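# Fetch each lit tool from the chest into the tray

## Task

Check the board for the lit lamp beside a tool picture, take that tool out of the chest, and set it so it lies entirely within the tray. Release it and close all drawers completely, which lights the next lamp. Repeat until no lamp is lit. At the end, every fetched tool stays in the tray, every other tool is in the chest, the tray holds nothing else, and nothing may rely on the robot holding it in place. Then open the gripper and move the arm away.

## Robot and tools

Robot: one arm with a two-finger parallel gripper. The fingers point along the gripper's +z axis and close along its y axis. The reported hand point lies between the pads when they are shut; closed fingertips reach about 33 mm past it, open ones about 9 mm. While closing, the tips travel roughly 24 mm farther out from the arm, so keep that margin above any surface.

Frames: each result's state line reports end_effector_position (metres) and end_effector_quat_wxyz in the scene frame. Its origin is on the table top under the arm base, +z is up, and +y lies to the left when facing along +x. The base may be tilted, and the printed position can be off, more so at long reach. Motion commands, however, are written in the gripper's own axes, not the scene frame.

The row: every motion command is a row of 9 numbers, each in [-1, 1], in this order: dx, dy, dz, rx, ry, rz, position, force_limit, speed. The first six are an offset, not a pose: a displacement of the gripper in its own axes from its measured pose at the start of the action (for a call's first action, the last pose any result in this scene showed). Scale: 1.0 equals 0.6 m for dx, dy, dz, and 180 degrees for the rotation vector rx, ry, rz. The last three drive the fingers and are absolute settings: position +1 fully open (140 mm), about -0.8 pads touching, -1 close until blocked; force_limit roughly 14 N at -1, 60 N at 0, 107 N at +1 (for parts up to 40 mm wide); speed of the finger gap roughly 30 mm/s at -1, 140 at 0, 250 at +1.

execute_actions(actions): a list of actions run in sequence. Each action is a table of up to 15 rows, one row per control step of 1/30 s; if shorter, its last row repeats to fill 15 steps. Each action costs 0.5 s. Every row is an offset from the action's start pose, not from the row before. An empty list just returns state and images.

move(target, speed, blocking): target is one 9-number row as above, offsets from the pose in the latest result that shows one. The gripper follows a straight path there; speed is the path's top speed in m/s, 0.002 to 0.5 (default 0.25), rotation capped at twice that in rad/s. Paths last 0.5 to 10 s; longer ones stop early. The finger values go out at the start. The path ignores obstacles, and the real hand may lag, wander or overshoot the speed, notably with the arm stretched. Faster moves and targets set deeper past a contact hit harder. Its result adds a move: line: done means at rest near target; other endings include off_target, moving, held or fault. limits=paced means the sent pose was clipped; limits=held means a check blocked some steps, after which the arm may jump faster than asked. The distance to target is also given. With blocking=false the result comes after 0.5 s while motion continues; until a result shows the move ended, other motion is refused, so use wait or stop.

wait(seconds): 0 to 10; the arm keeps its last command, a running move continues, and it returns early when that move ends.

stop(): brakes a running move; it needs stopping distance, more at speed. Fingers are not stopped.

zoom_image(camera, region): closer look at the last image of cam_head_left, cam_head_right, cam_high, cam_low or cam_wrist (each 896x504); region is [x0, y0, x1, y1] in pixels from the top-left, at most 504 by 504.

finished_scene(scene): ends the current scene by its number, after the last command is held; irreversible; the result tells whether the goal was met and may give a new task.

Controller behaviour: each step the commanded pose is clipped to within 70 mm and 16 degrees of the measured pose, then approached by damped inverse kinematics, favouring position over orientation. After an action the arm only continues to the last clipped pose, so large offsets need follow-up actions. Hand target in a result is the pose being driven toward. A pose unreachable line means the clearance check (which treats the base mount as arm) altered or blocked the command. The elbow cannot fully straighten. Joint ranges and load limits are listed per joint; waist, shoulder 35 N m, upper arm roll 32, elbow 30, forearm roll and both wrist joints 12, including a held object's weight.

Gripping: send position -1 and confirm object_status 2 (stopped while closing). 0 moving, 1 stopped while opening, 3 reached the requested position or pads met (thin items may still be held). Stopped fingers stay put until position changes by 0.01 or more or the object yields. To squeeze harder, raise force_limit and toggle position between -1 and -0.98. position_measured is in counts: 3 open, 230 pads closed, not linear.

Avoid: torque faults (a joint reaching its load limit halts the arm 10 s and drops the rest of the call), motor overheating from holding loads (MOTOR HOT warns; OVER-TEMPERATURE FAULT brakes the arm), drops, slips, slams, hard pushes, and anything leaving the table. Parts may be tugged or loose items nudged at times. The robot holds its last command while you compose replies.

Each tool is called as name(argument=value, ...) on one line, values as JSON.

## Session

execute_actions(actions=[])

Scene clock: 0.00 s.
end_effector_position=(+0.2190, -0.1631, +0.2345) position_measured=3 object_status=3 end_effector_quat_wxyz=(-0.107, +0.192, +0.974, +0.054)
Joint positions: [-0.792 -0.547  0.182 -2.764  0.103  1.981  1.218]
Joint velocities: [ 0.001 -0.    -0.001  0.002  0.    -0.001  0.001]
Hand target: +0.219, -0.163, +0.234; -0.107, +0.192, +0.974, +0.054

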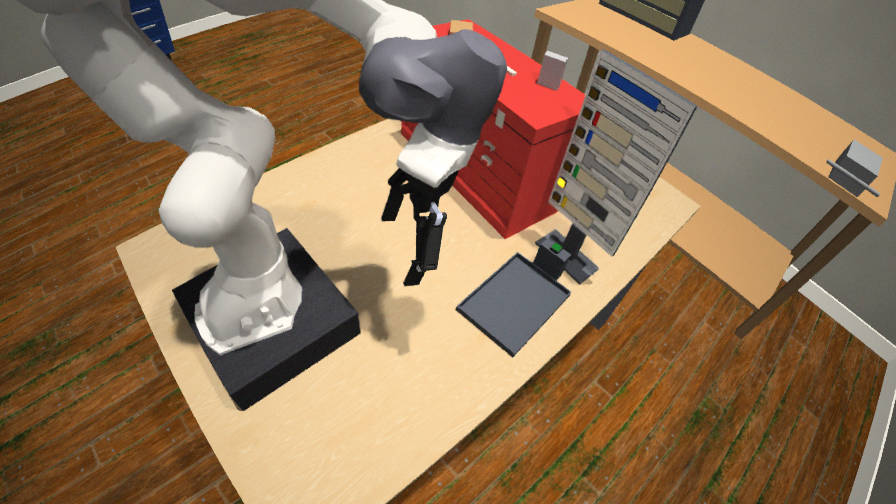

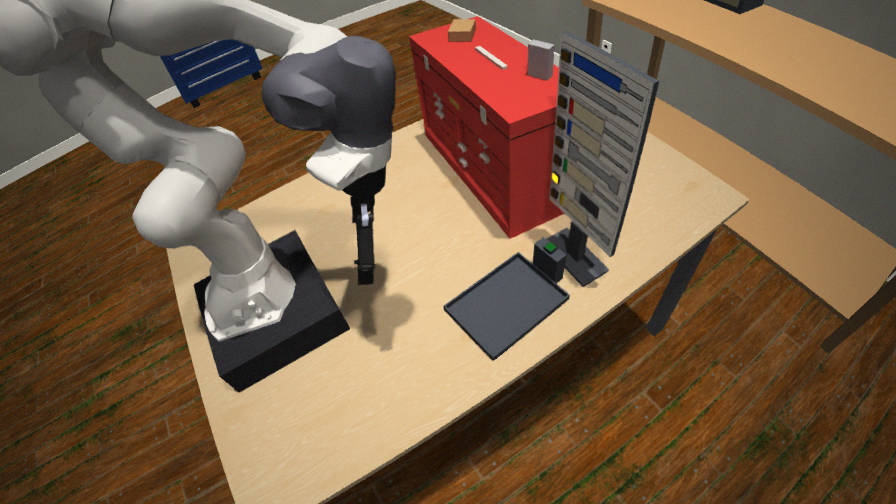

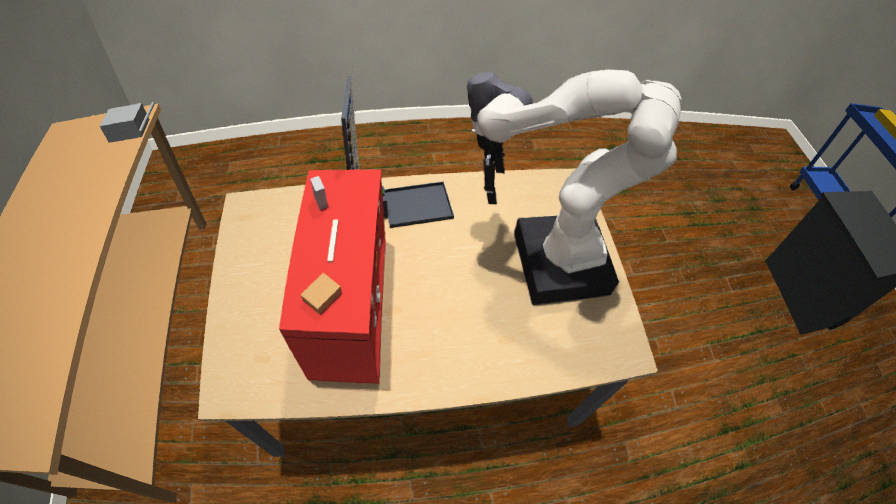

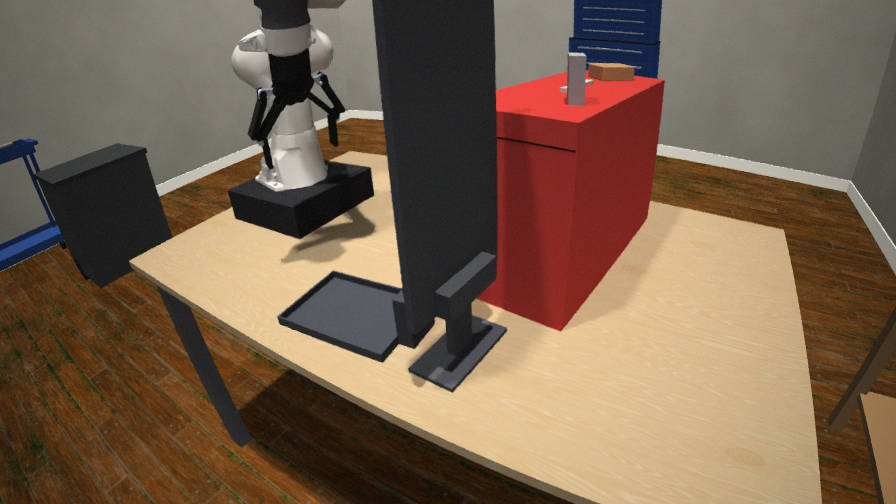

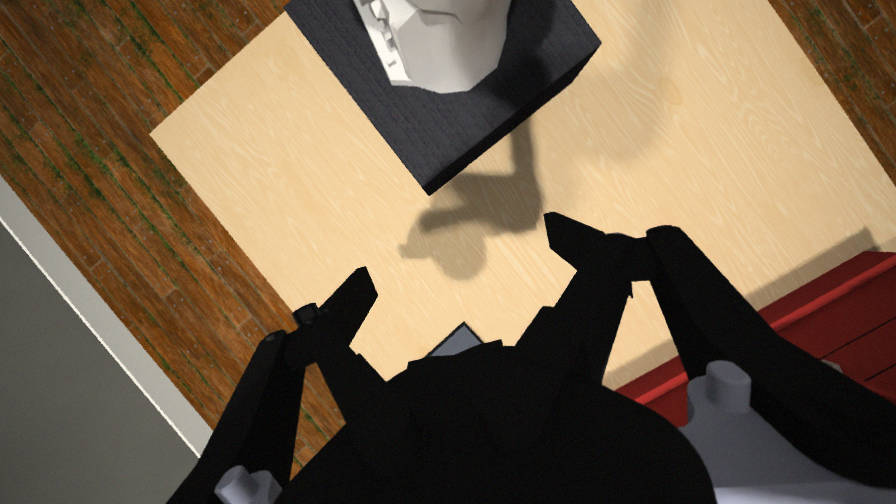

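zoom_image(camera="cam_head_left", region=[530, 40, 710, 270])

zoom_image(camera="cam_head_right", region=[400, 10, 570, 250])

zoom_image(camera="cam_high", region=[260, 150, 480, 400])

Region (530, 40, 710, 270) of cam_head_left's 896x504 image, scaled by 2.191, with more detail than that image has; it fills the left 394 columns of this view, and the rest is white.

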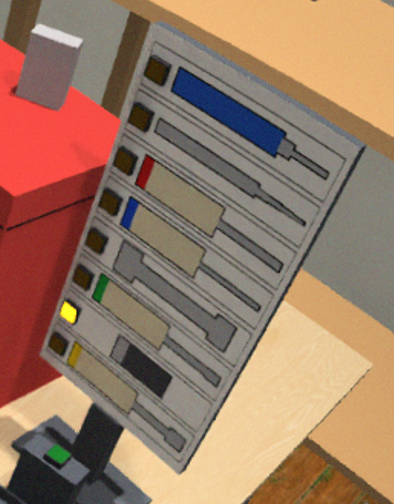

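Region (400, 10, 570, 250) of cam_head_right's 896x504 image, scaled by 2.100, with more detail than that image has; it fills the left 357 columns of this view, and the rest is white.

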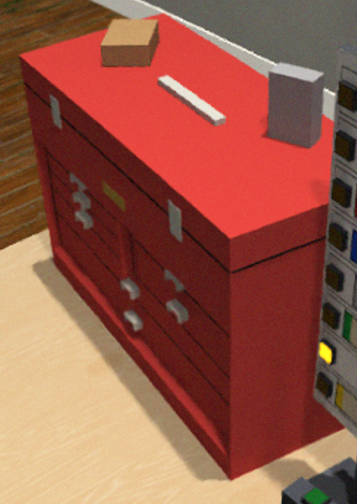

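Region (260, 150, 480, 400) of cam_high's 896x504 image, scaled by 2.016, with more detail than that image has; it fills the left 444 columns of this view, and the rest is white.

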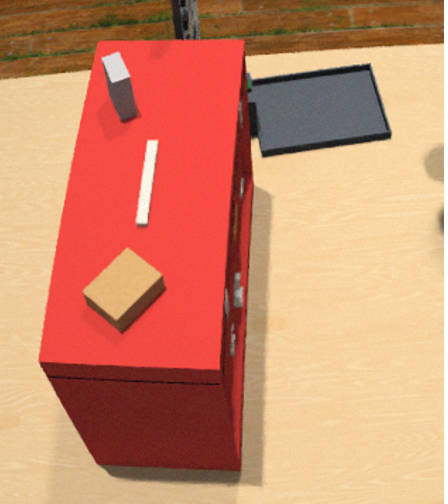

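move(target=[-0.2088,0.2475,-0.094,0.1211,-0.1212,-0.5408,-0.3,-0.4,0], speed=0.5)

Scene clock: 31.00 s.
end_effector_position=(+0.3977, -0.0786, +0.2669) position_measured=167 object_status=3 end_effector_quat_wxyz=(+0.099, -0.606, +0.786, -0.077)
Joint positions: [ 0.093 -0.629 -0.314 -2.836 -0.194  2.472  0.168]
Joint velocities: [ 0.003  0.001 -0.006 -0.002 -0.007  0.    -0.025]
Hand target: +0.399, -0.079, +0.269; +0.100, -0.610, +0.782, -0.079
Off the commanded pose: 0.004 m, 1 deg.
move: off_target

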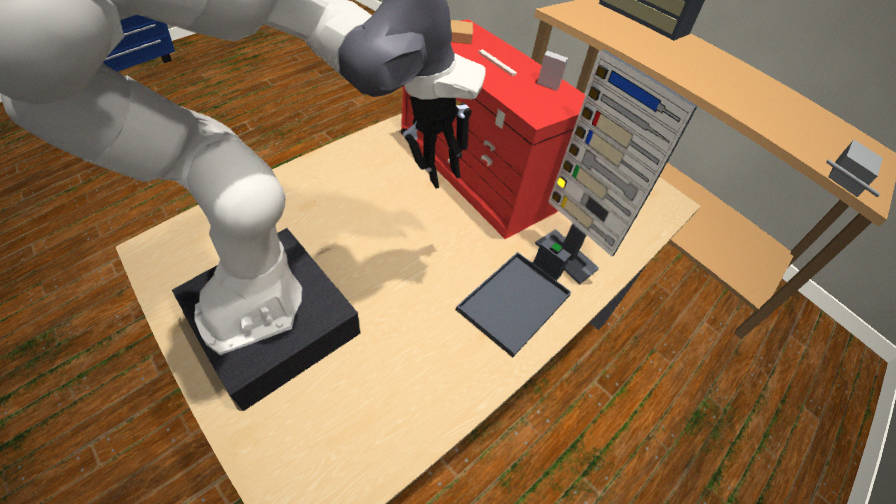

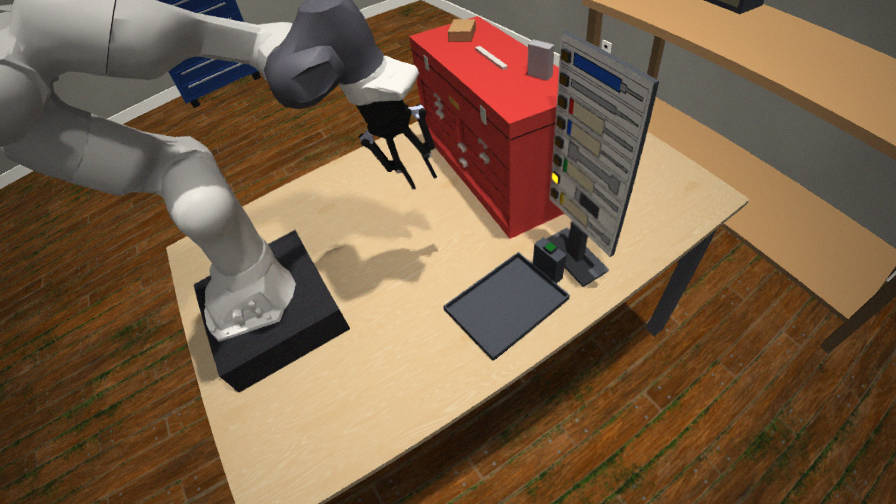

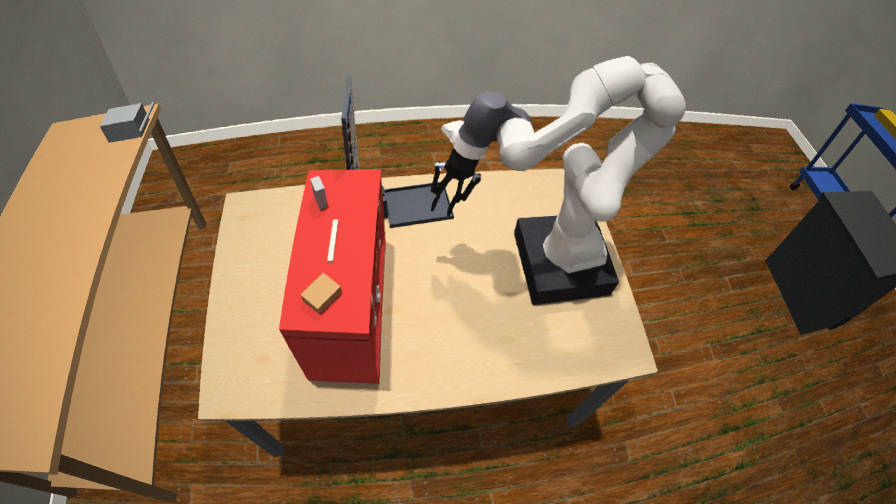

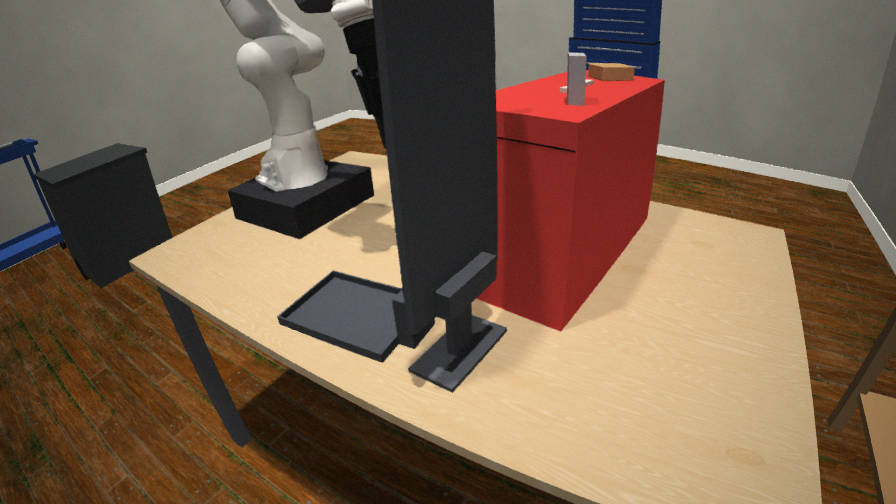

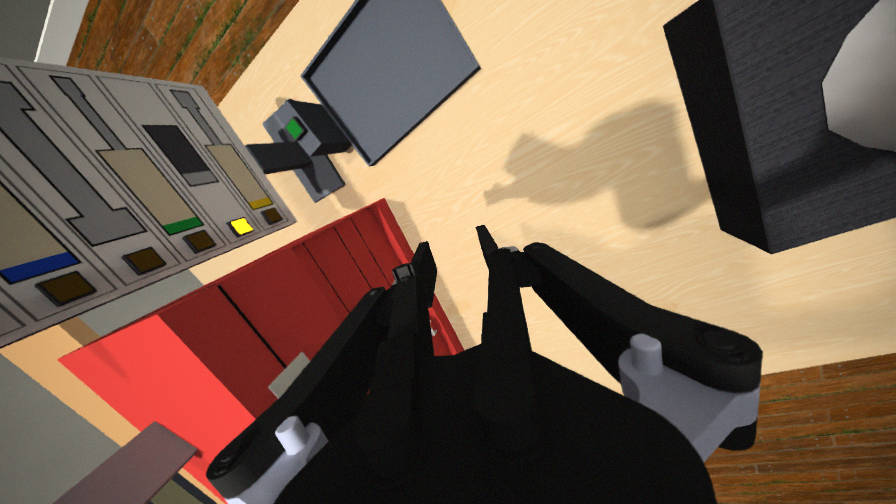

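move(target=[-0.1162,-0.1385,0.1883,0.1399,0.1334,-0.5345,-0.3,-0.4,0], speed=0.5)

Scene clock: 43.00 s.
end_effector_position=(+0.5100, -0.0319, +0.1750) position_measured=167 object_status=3 end_effector_quat_wxyz=(+0.039, +0.930, -0.055, +0.361)
Joint positions: [ 0.248 -0.04  -0.301 -2.582 -2.797  2.986  1.231]
Joint velocities: [ 0.165 -0.004 -0.169 -0.004 -0.001 -0.006  0.019]
Hand target: +0.510, -0.032, +0.176; +0.037, +0.929, -0.058, +0.362
Off the commanded pose: 0.013 m, 3 deg.
joint sent to its limit — the command would take joint 5 (forearm roll) past its lower limit, so that joint was sent only as far as its limit.
move: off_target

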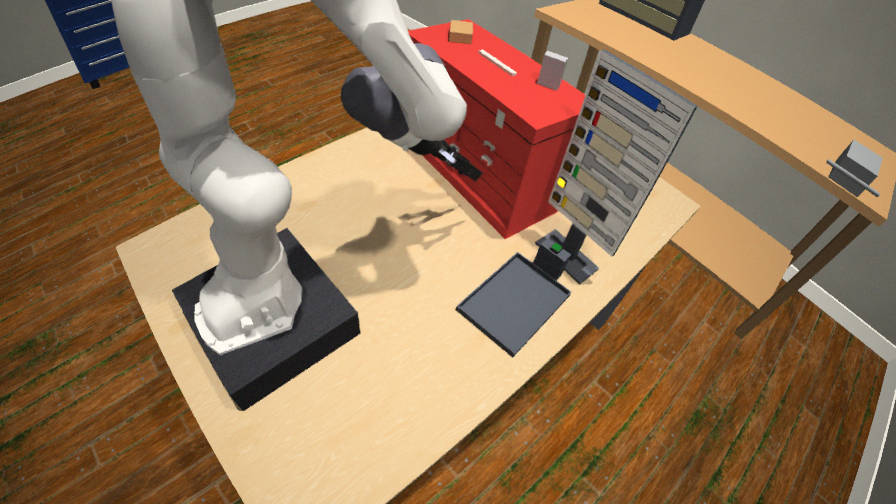

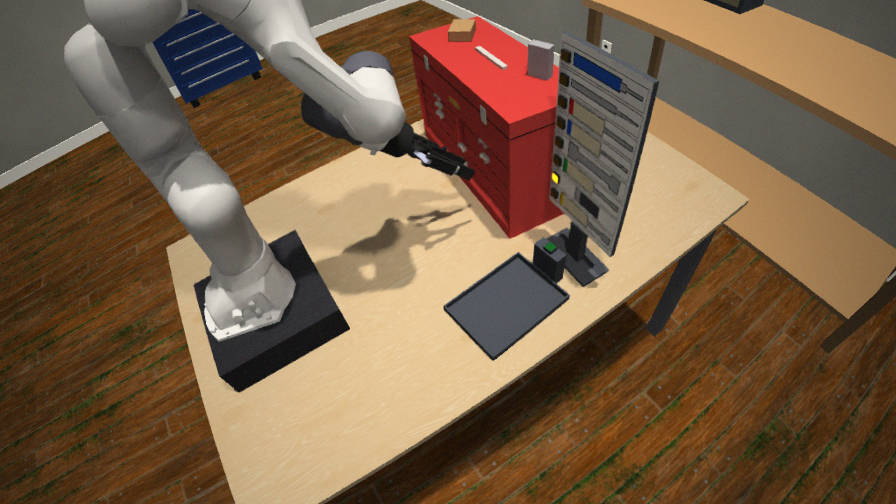

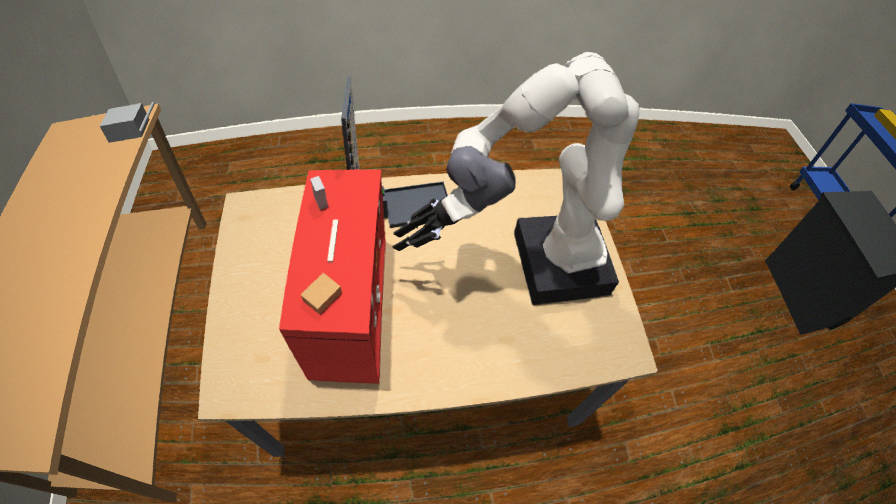

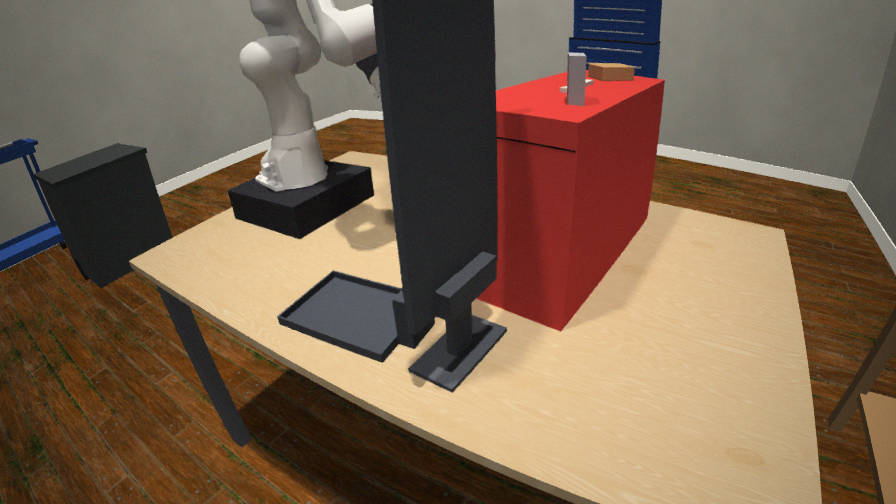

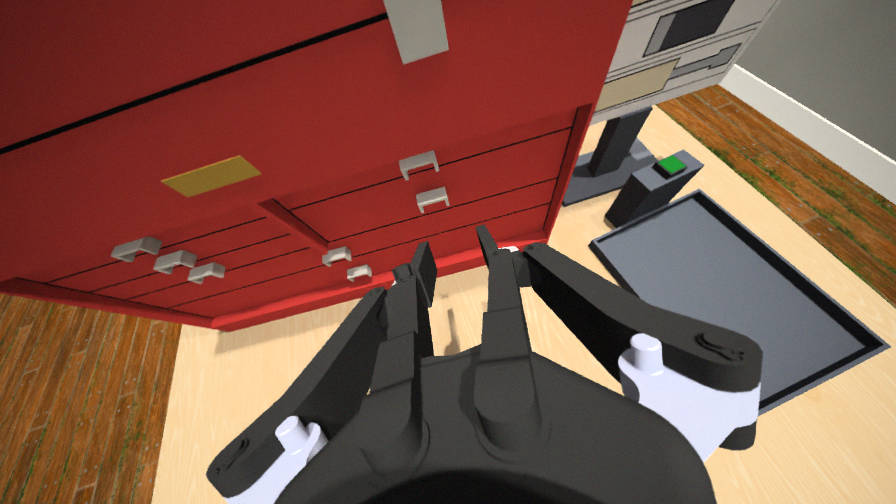

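execute_actions(actions=[])

zoom_image(camera="cam_wrist", region=[300, 120, 540, 300])

Scene clock: 48.73 s.
end_effector_position=(+0.5102, -0.0320, +0.1751) position_measured=167 object_status=3 end_effector_quat_wxyz=(+0.038, +0.930, -0.058, +0.361)
Joint positions: [ 0.262 -0.041 -0.315 -2.582 -2.798  2.985  1.237]
Joint velocities: [ 0.    -0.001 -0.     0.001  0.     0.    -0.001]
Hand target: +0.510, -0.032, +0.176; +0.037, +0.929, -0.058, +0.362
Off the commanded pose: 0.013 m, 3 deg.

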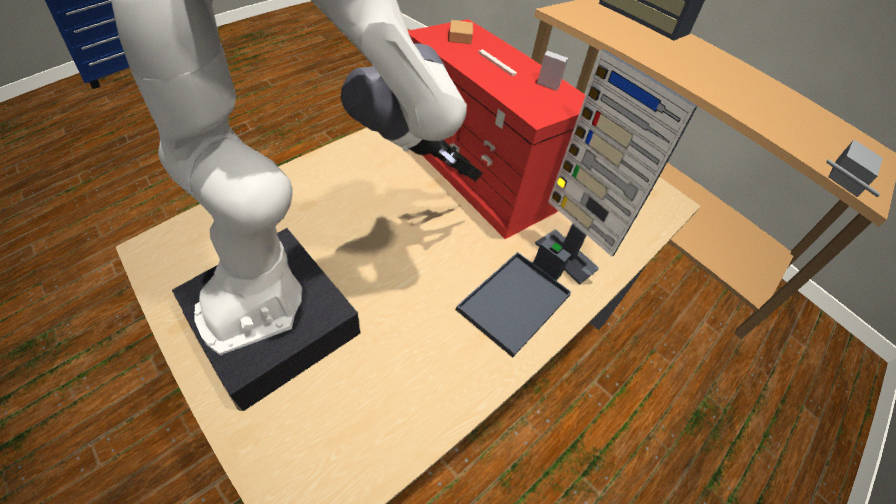

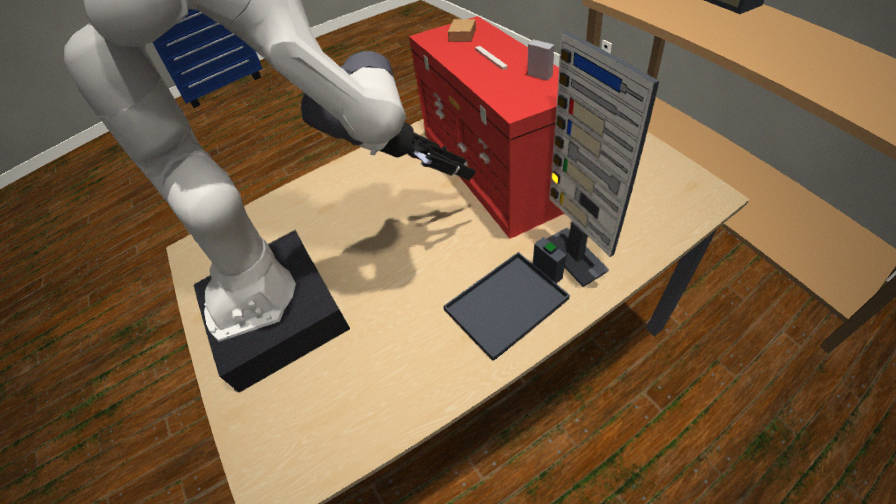

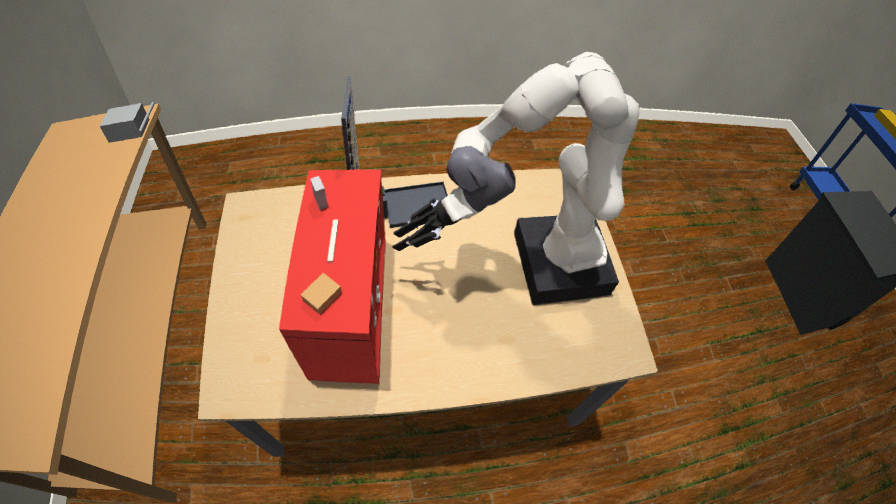

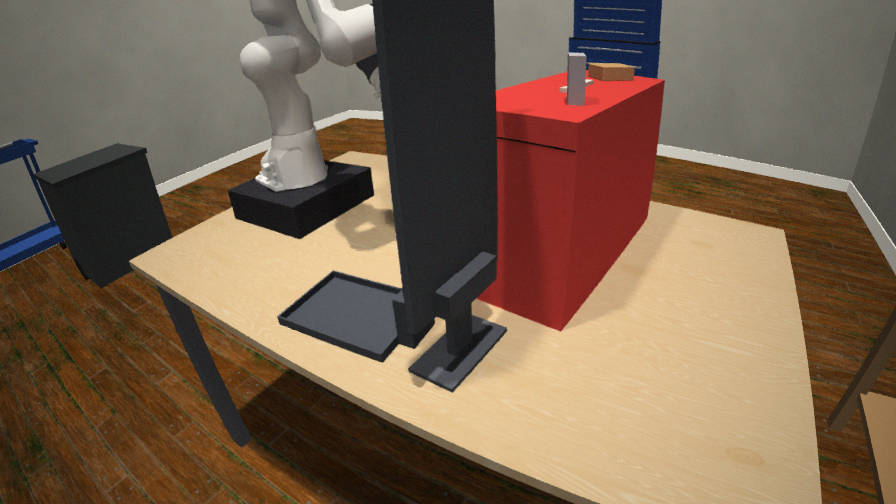

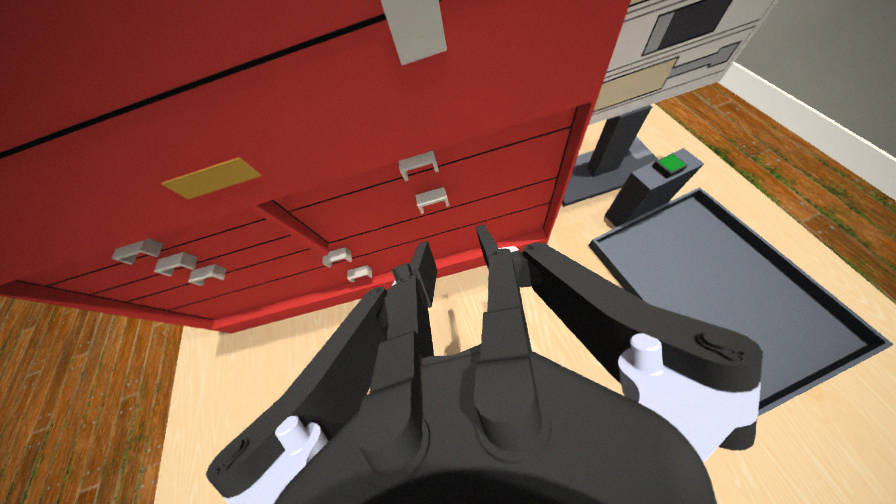

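Region (300, 120, 540, 300) of cam_wrist's 896x504 image, scaled by 2.100, with more detail than that image has; it fills the top 378 rows of this view, and the rest is white.

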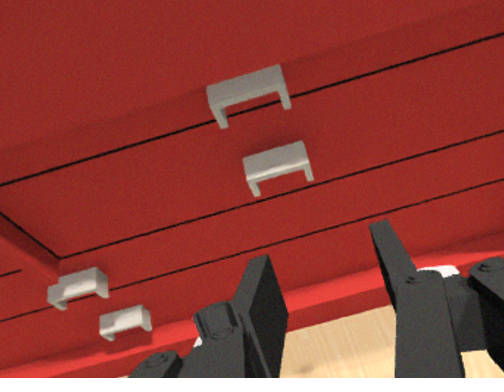

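move(target=[-0.01,0,-0.01,-0.085,-0.07,0,-0.3,-0.4,0], speed=0.2)

Scene clock: 67.23 s.
end_effector_position=(+0.5065, -0.0286, +0.1777) position_measured=167 object_status=3 end_effector_quat_wxyz=(+0.145, +0.948, -0.117, +0.256)
Joint positions: [ 0.119 -0.075 -0.094 -2.653 -1.417  2.802 -0.021]
Joint velocities: [-0.001 -0.    -0.001  0.001  0.014 -0.002 -0.048]
Hand target: +0.507, -0.028, +0.177; +0.148, +0.949, -0.109, +0.255
Off the commanded pose: 0.006 m, 2 deg.
move: off_target

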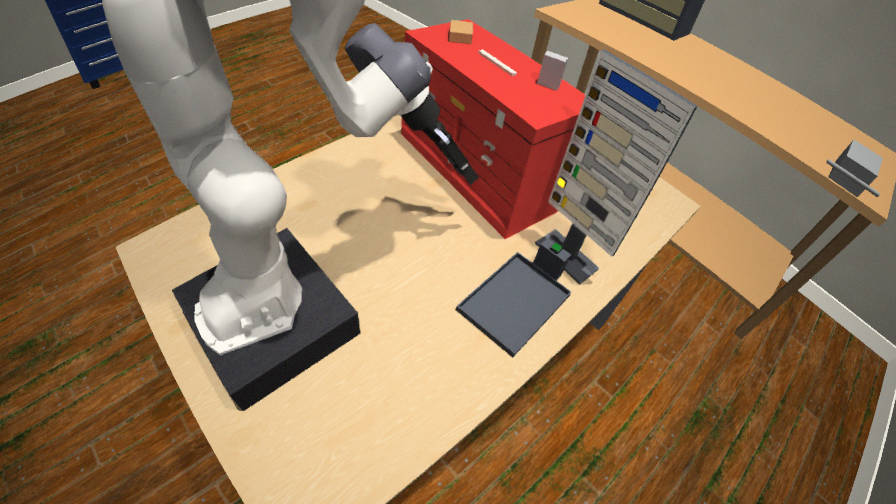

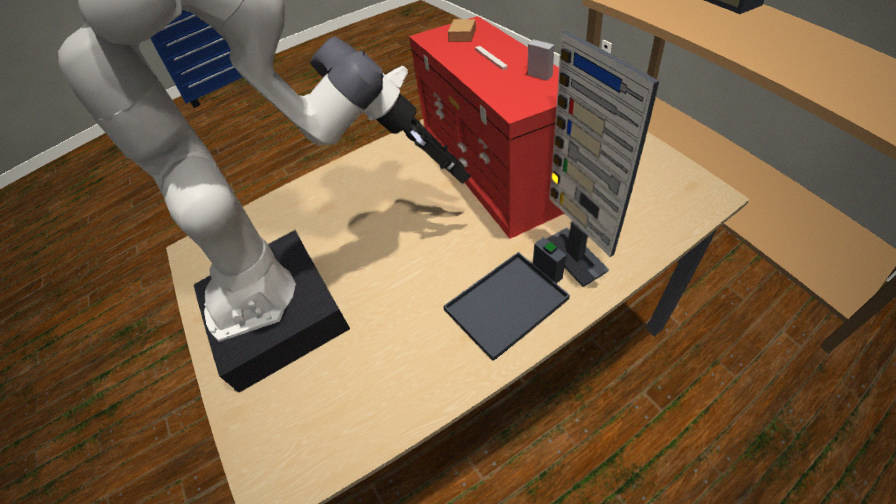

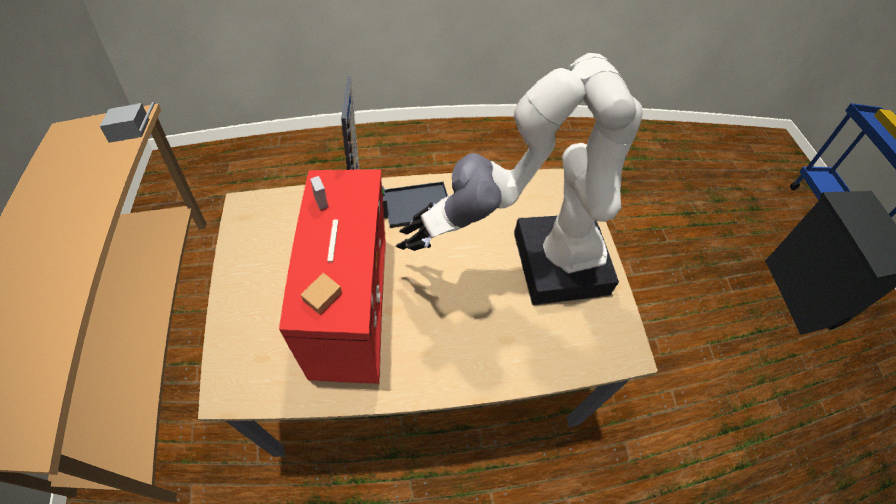

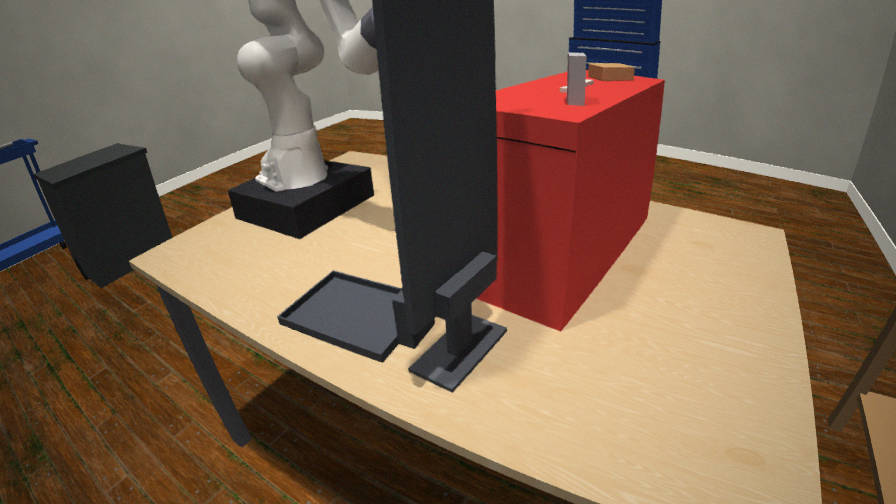

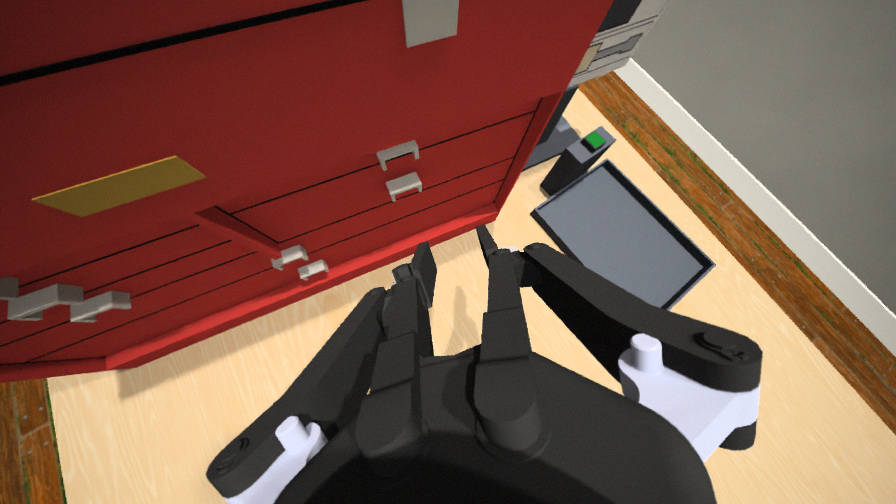

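execute_actions(actions=[])

Scene clock: 76.30 s.
end_effector_position=(+0.5065, -0.0287, +0.1777) position_measured=167 object_status=3 end_effector_quat_wxyz=(+0.147, +0.949, -0.111, +0.255)
Joint positions: [ 0.119 -0.075 -0.094 -2.653 -1.415  2.802 -0.036]
Joint velocities: [-0.     0.002  0.     0.    -0.     0.001 -0.   ]
Hand target: +0.507, -0.028, +0.177; +0.148, +0.949, -0.109, +0.255
Off the commanded pose: 0.006 m, 1 deg.

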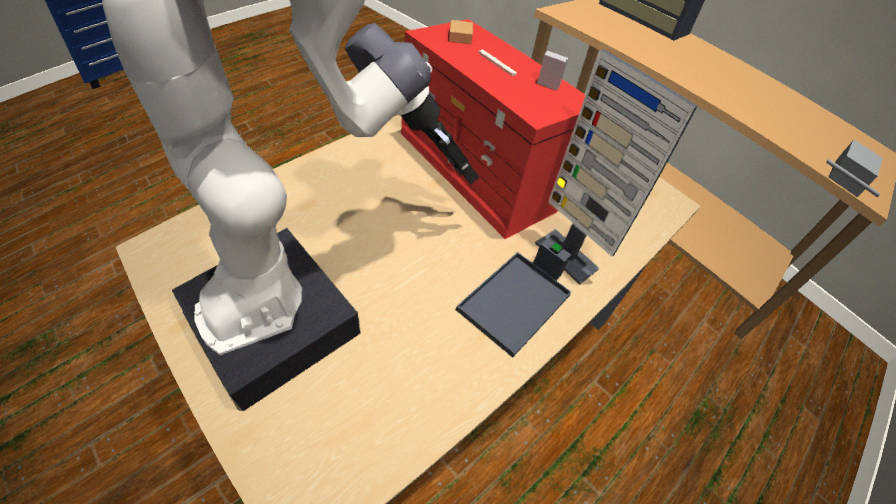

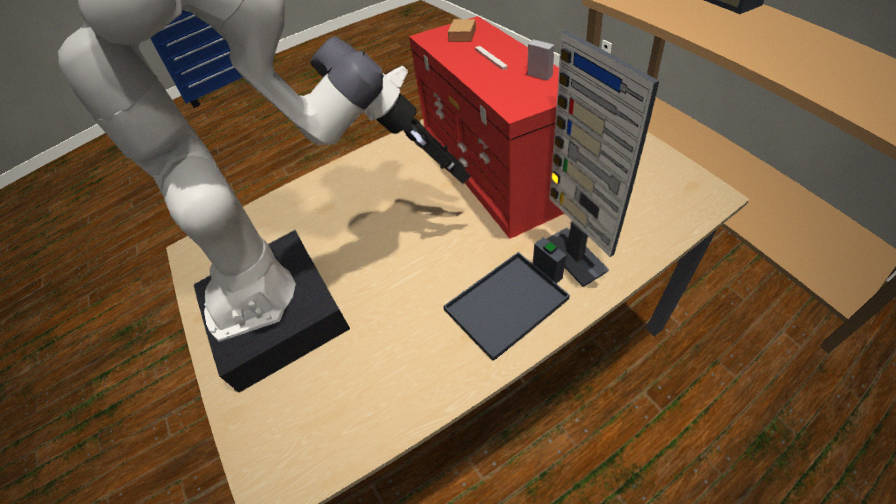

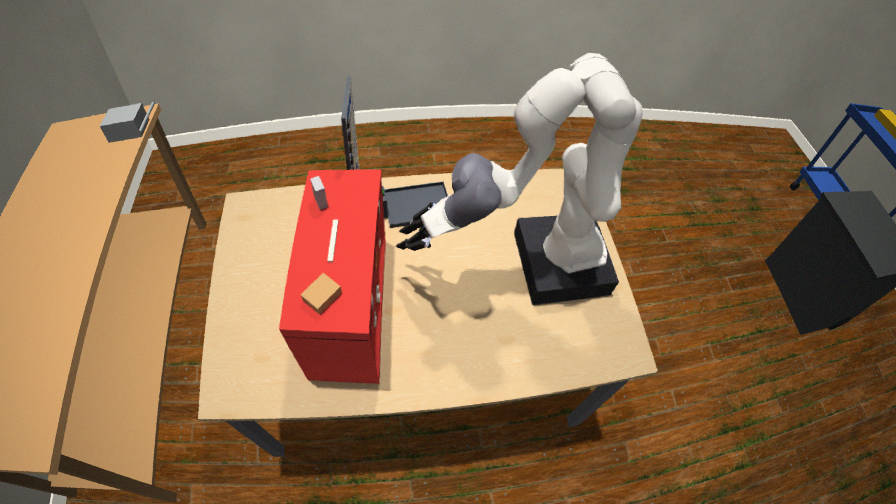

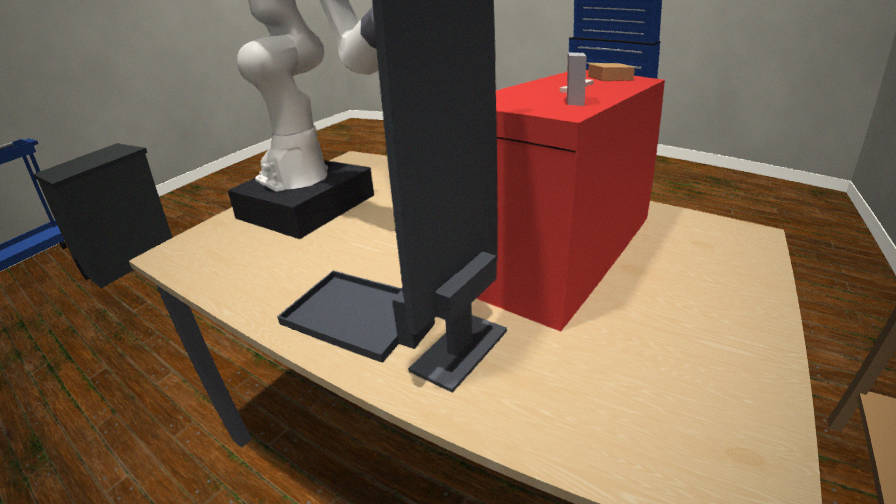

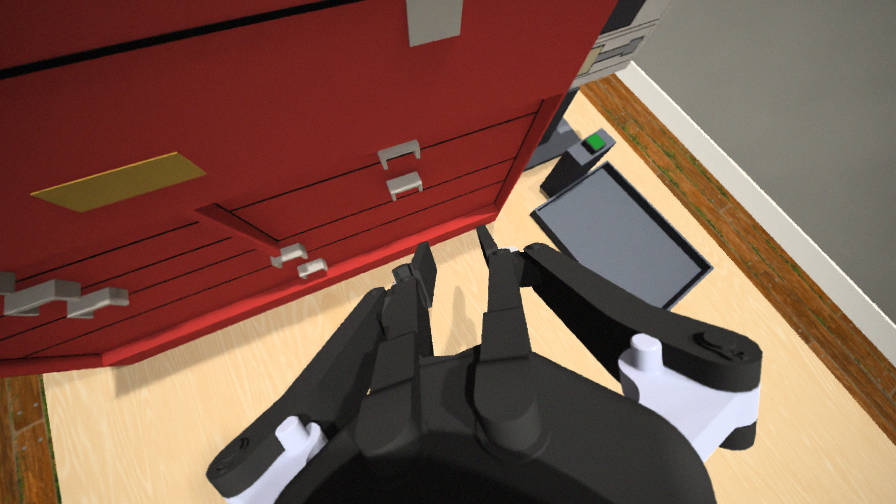

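move(target=[0,0,0,0.0889,-0.0875,-0.0253,-0.3,-0.4,0], speed=0.2)

Scene clock: 84.07 s.
end_effector_position=(+0.5108, -0.0342, +0.1818) position_measured=167 object_status=3 end_effector_quat_wxyz=(+0.015, +0.988, -0.065, +0.140)
Joint positions: [ 0.572 -0.09  -0.62  -2.633 -0.224  2.838 -1.328]
Joint velocities: [ 0.005 -0.001 -0.007  0.001  0.01  -0.003 -0.044]
Hand target: +0.511, -0.034, +0.181; +0.016, +0.988, -0.058, +0.139
Off the commanded pose: 0.008 m, 2 deg.
move: off_target

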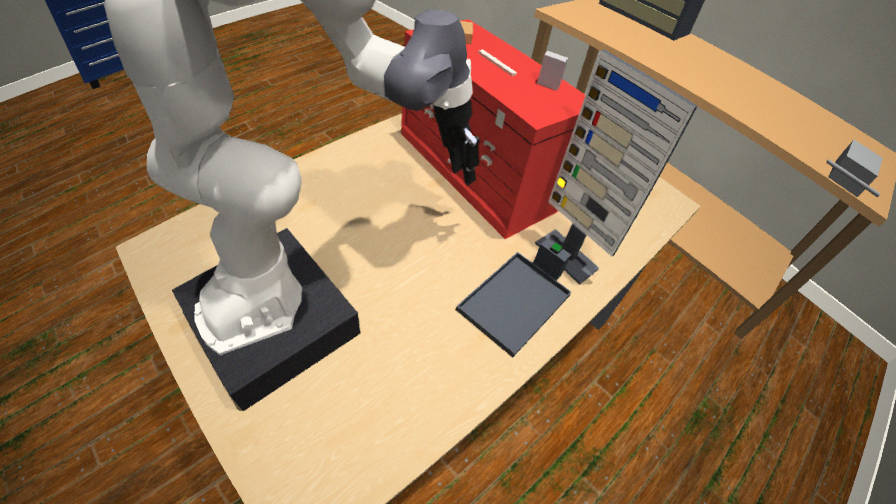

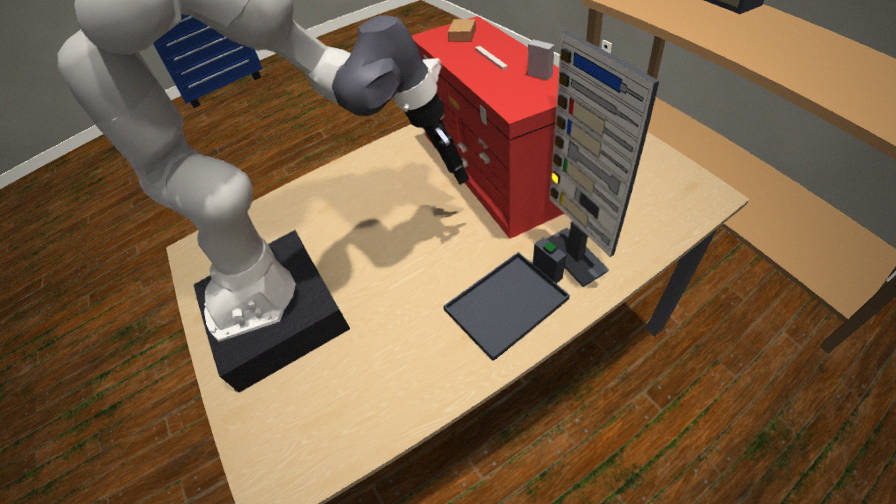

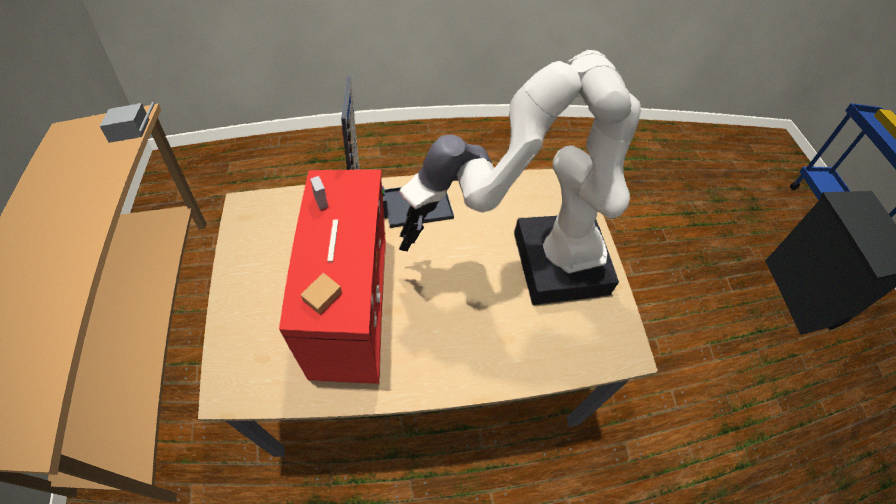

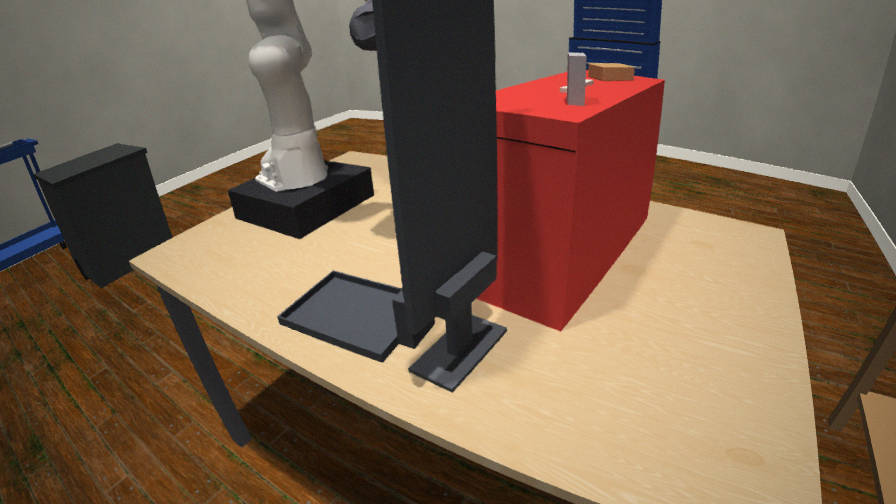

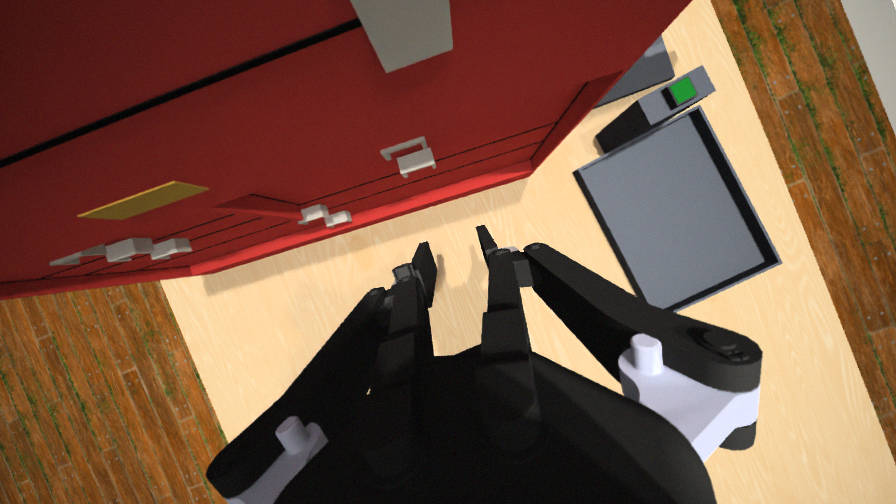

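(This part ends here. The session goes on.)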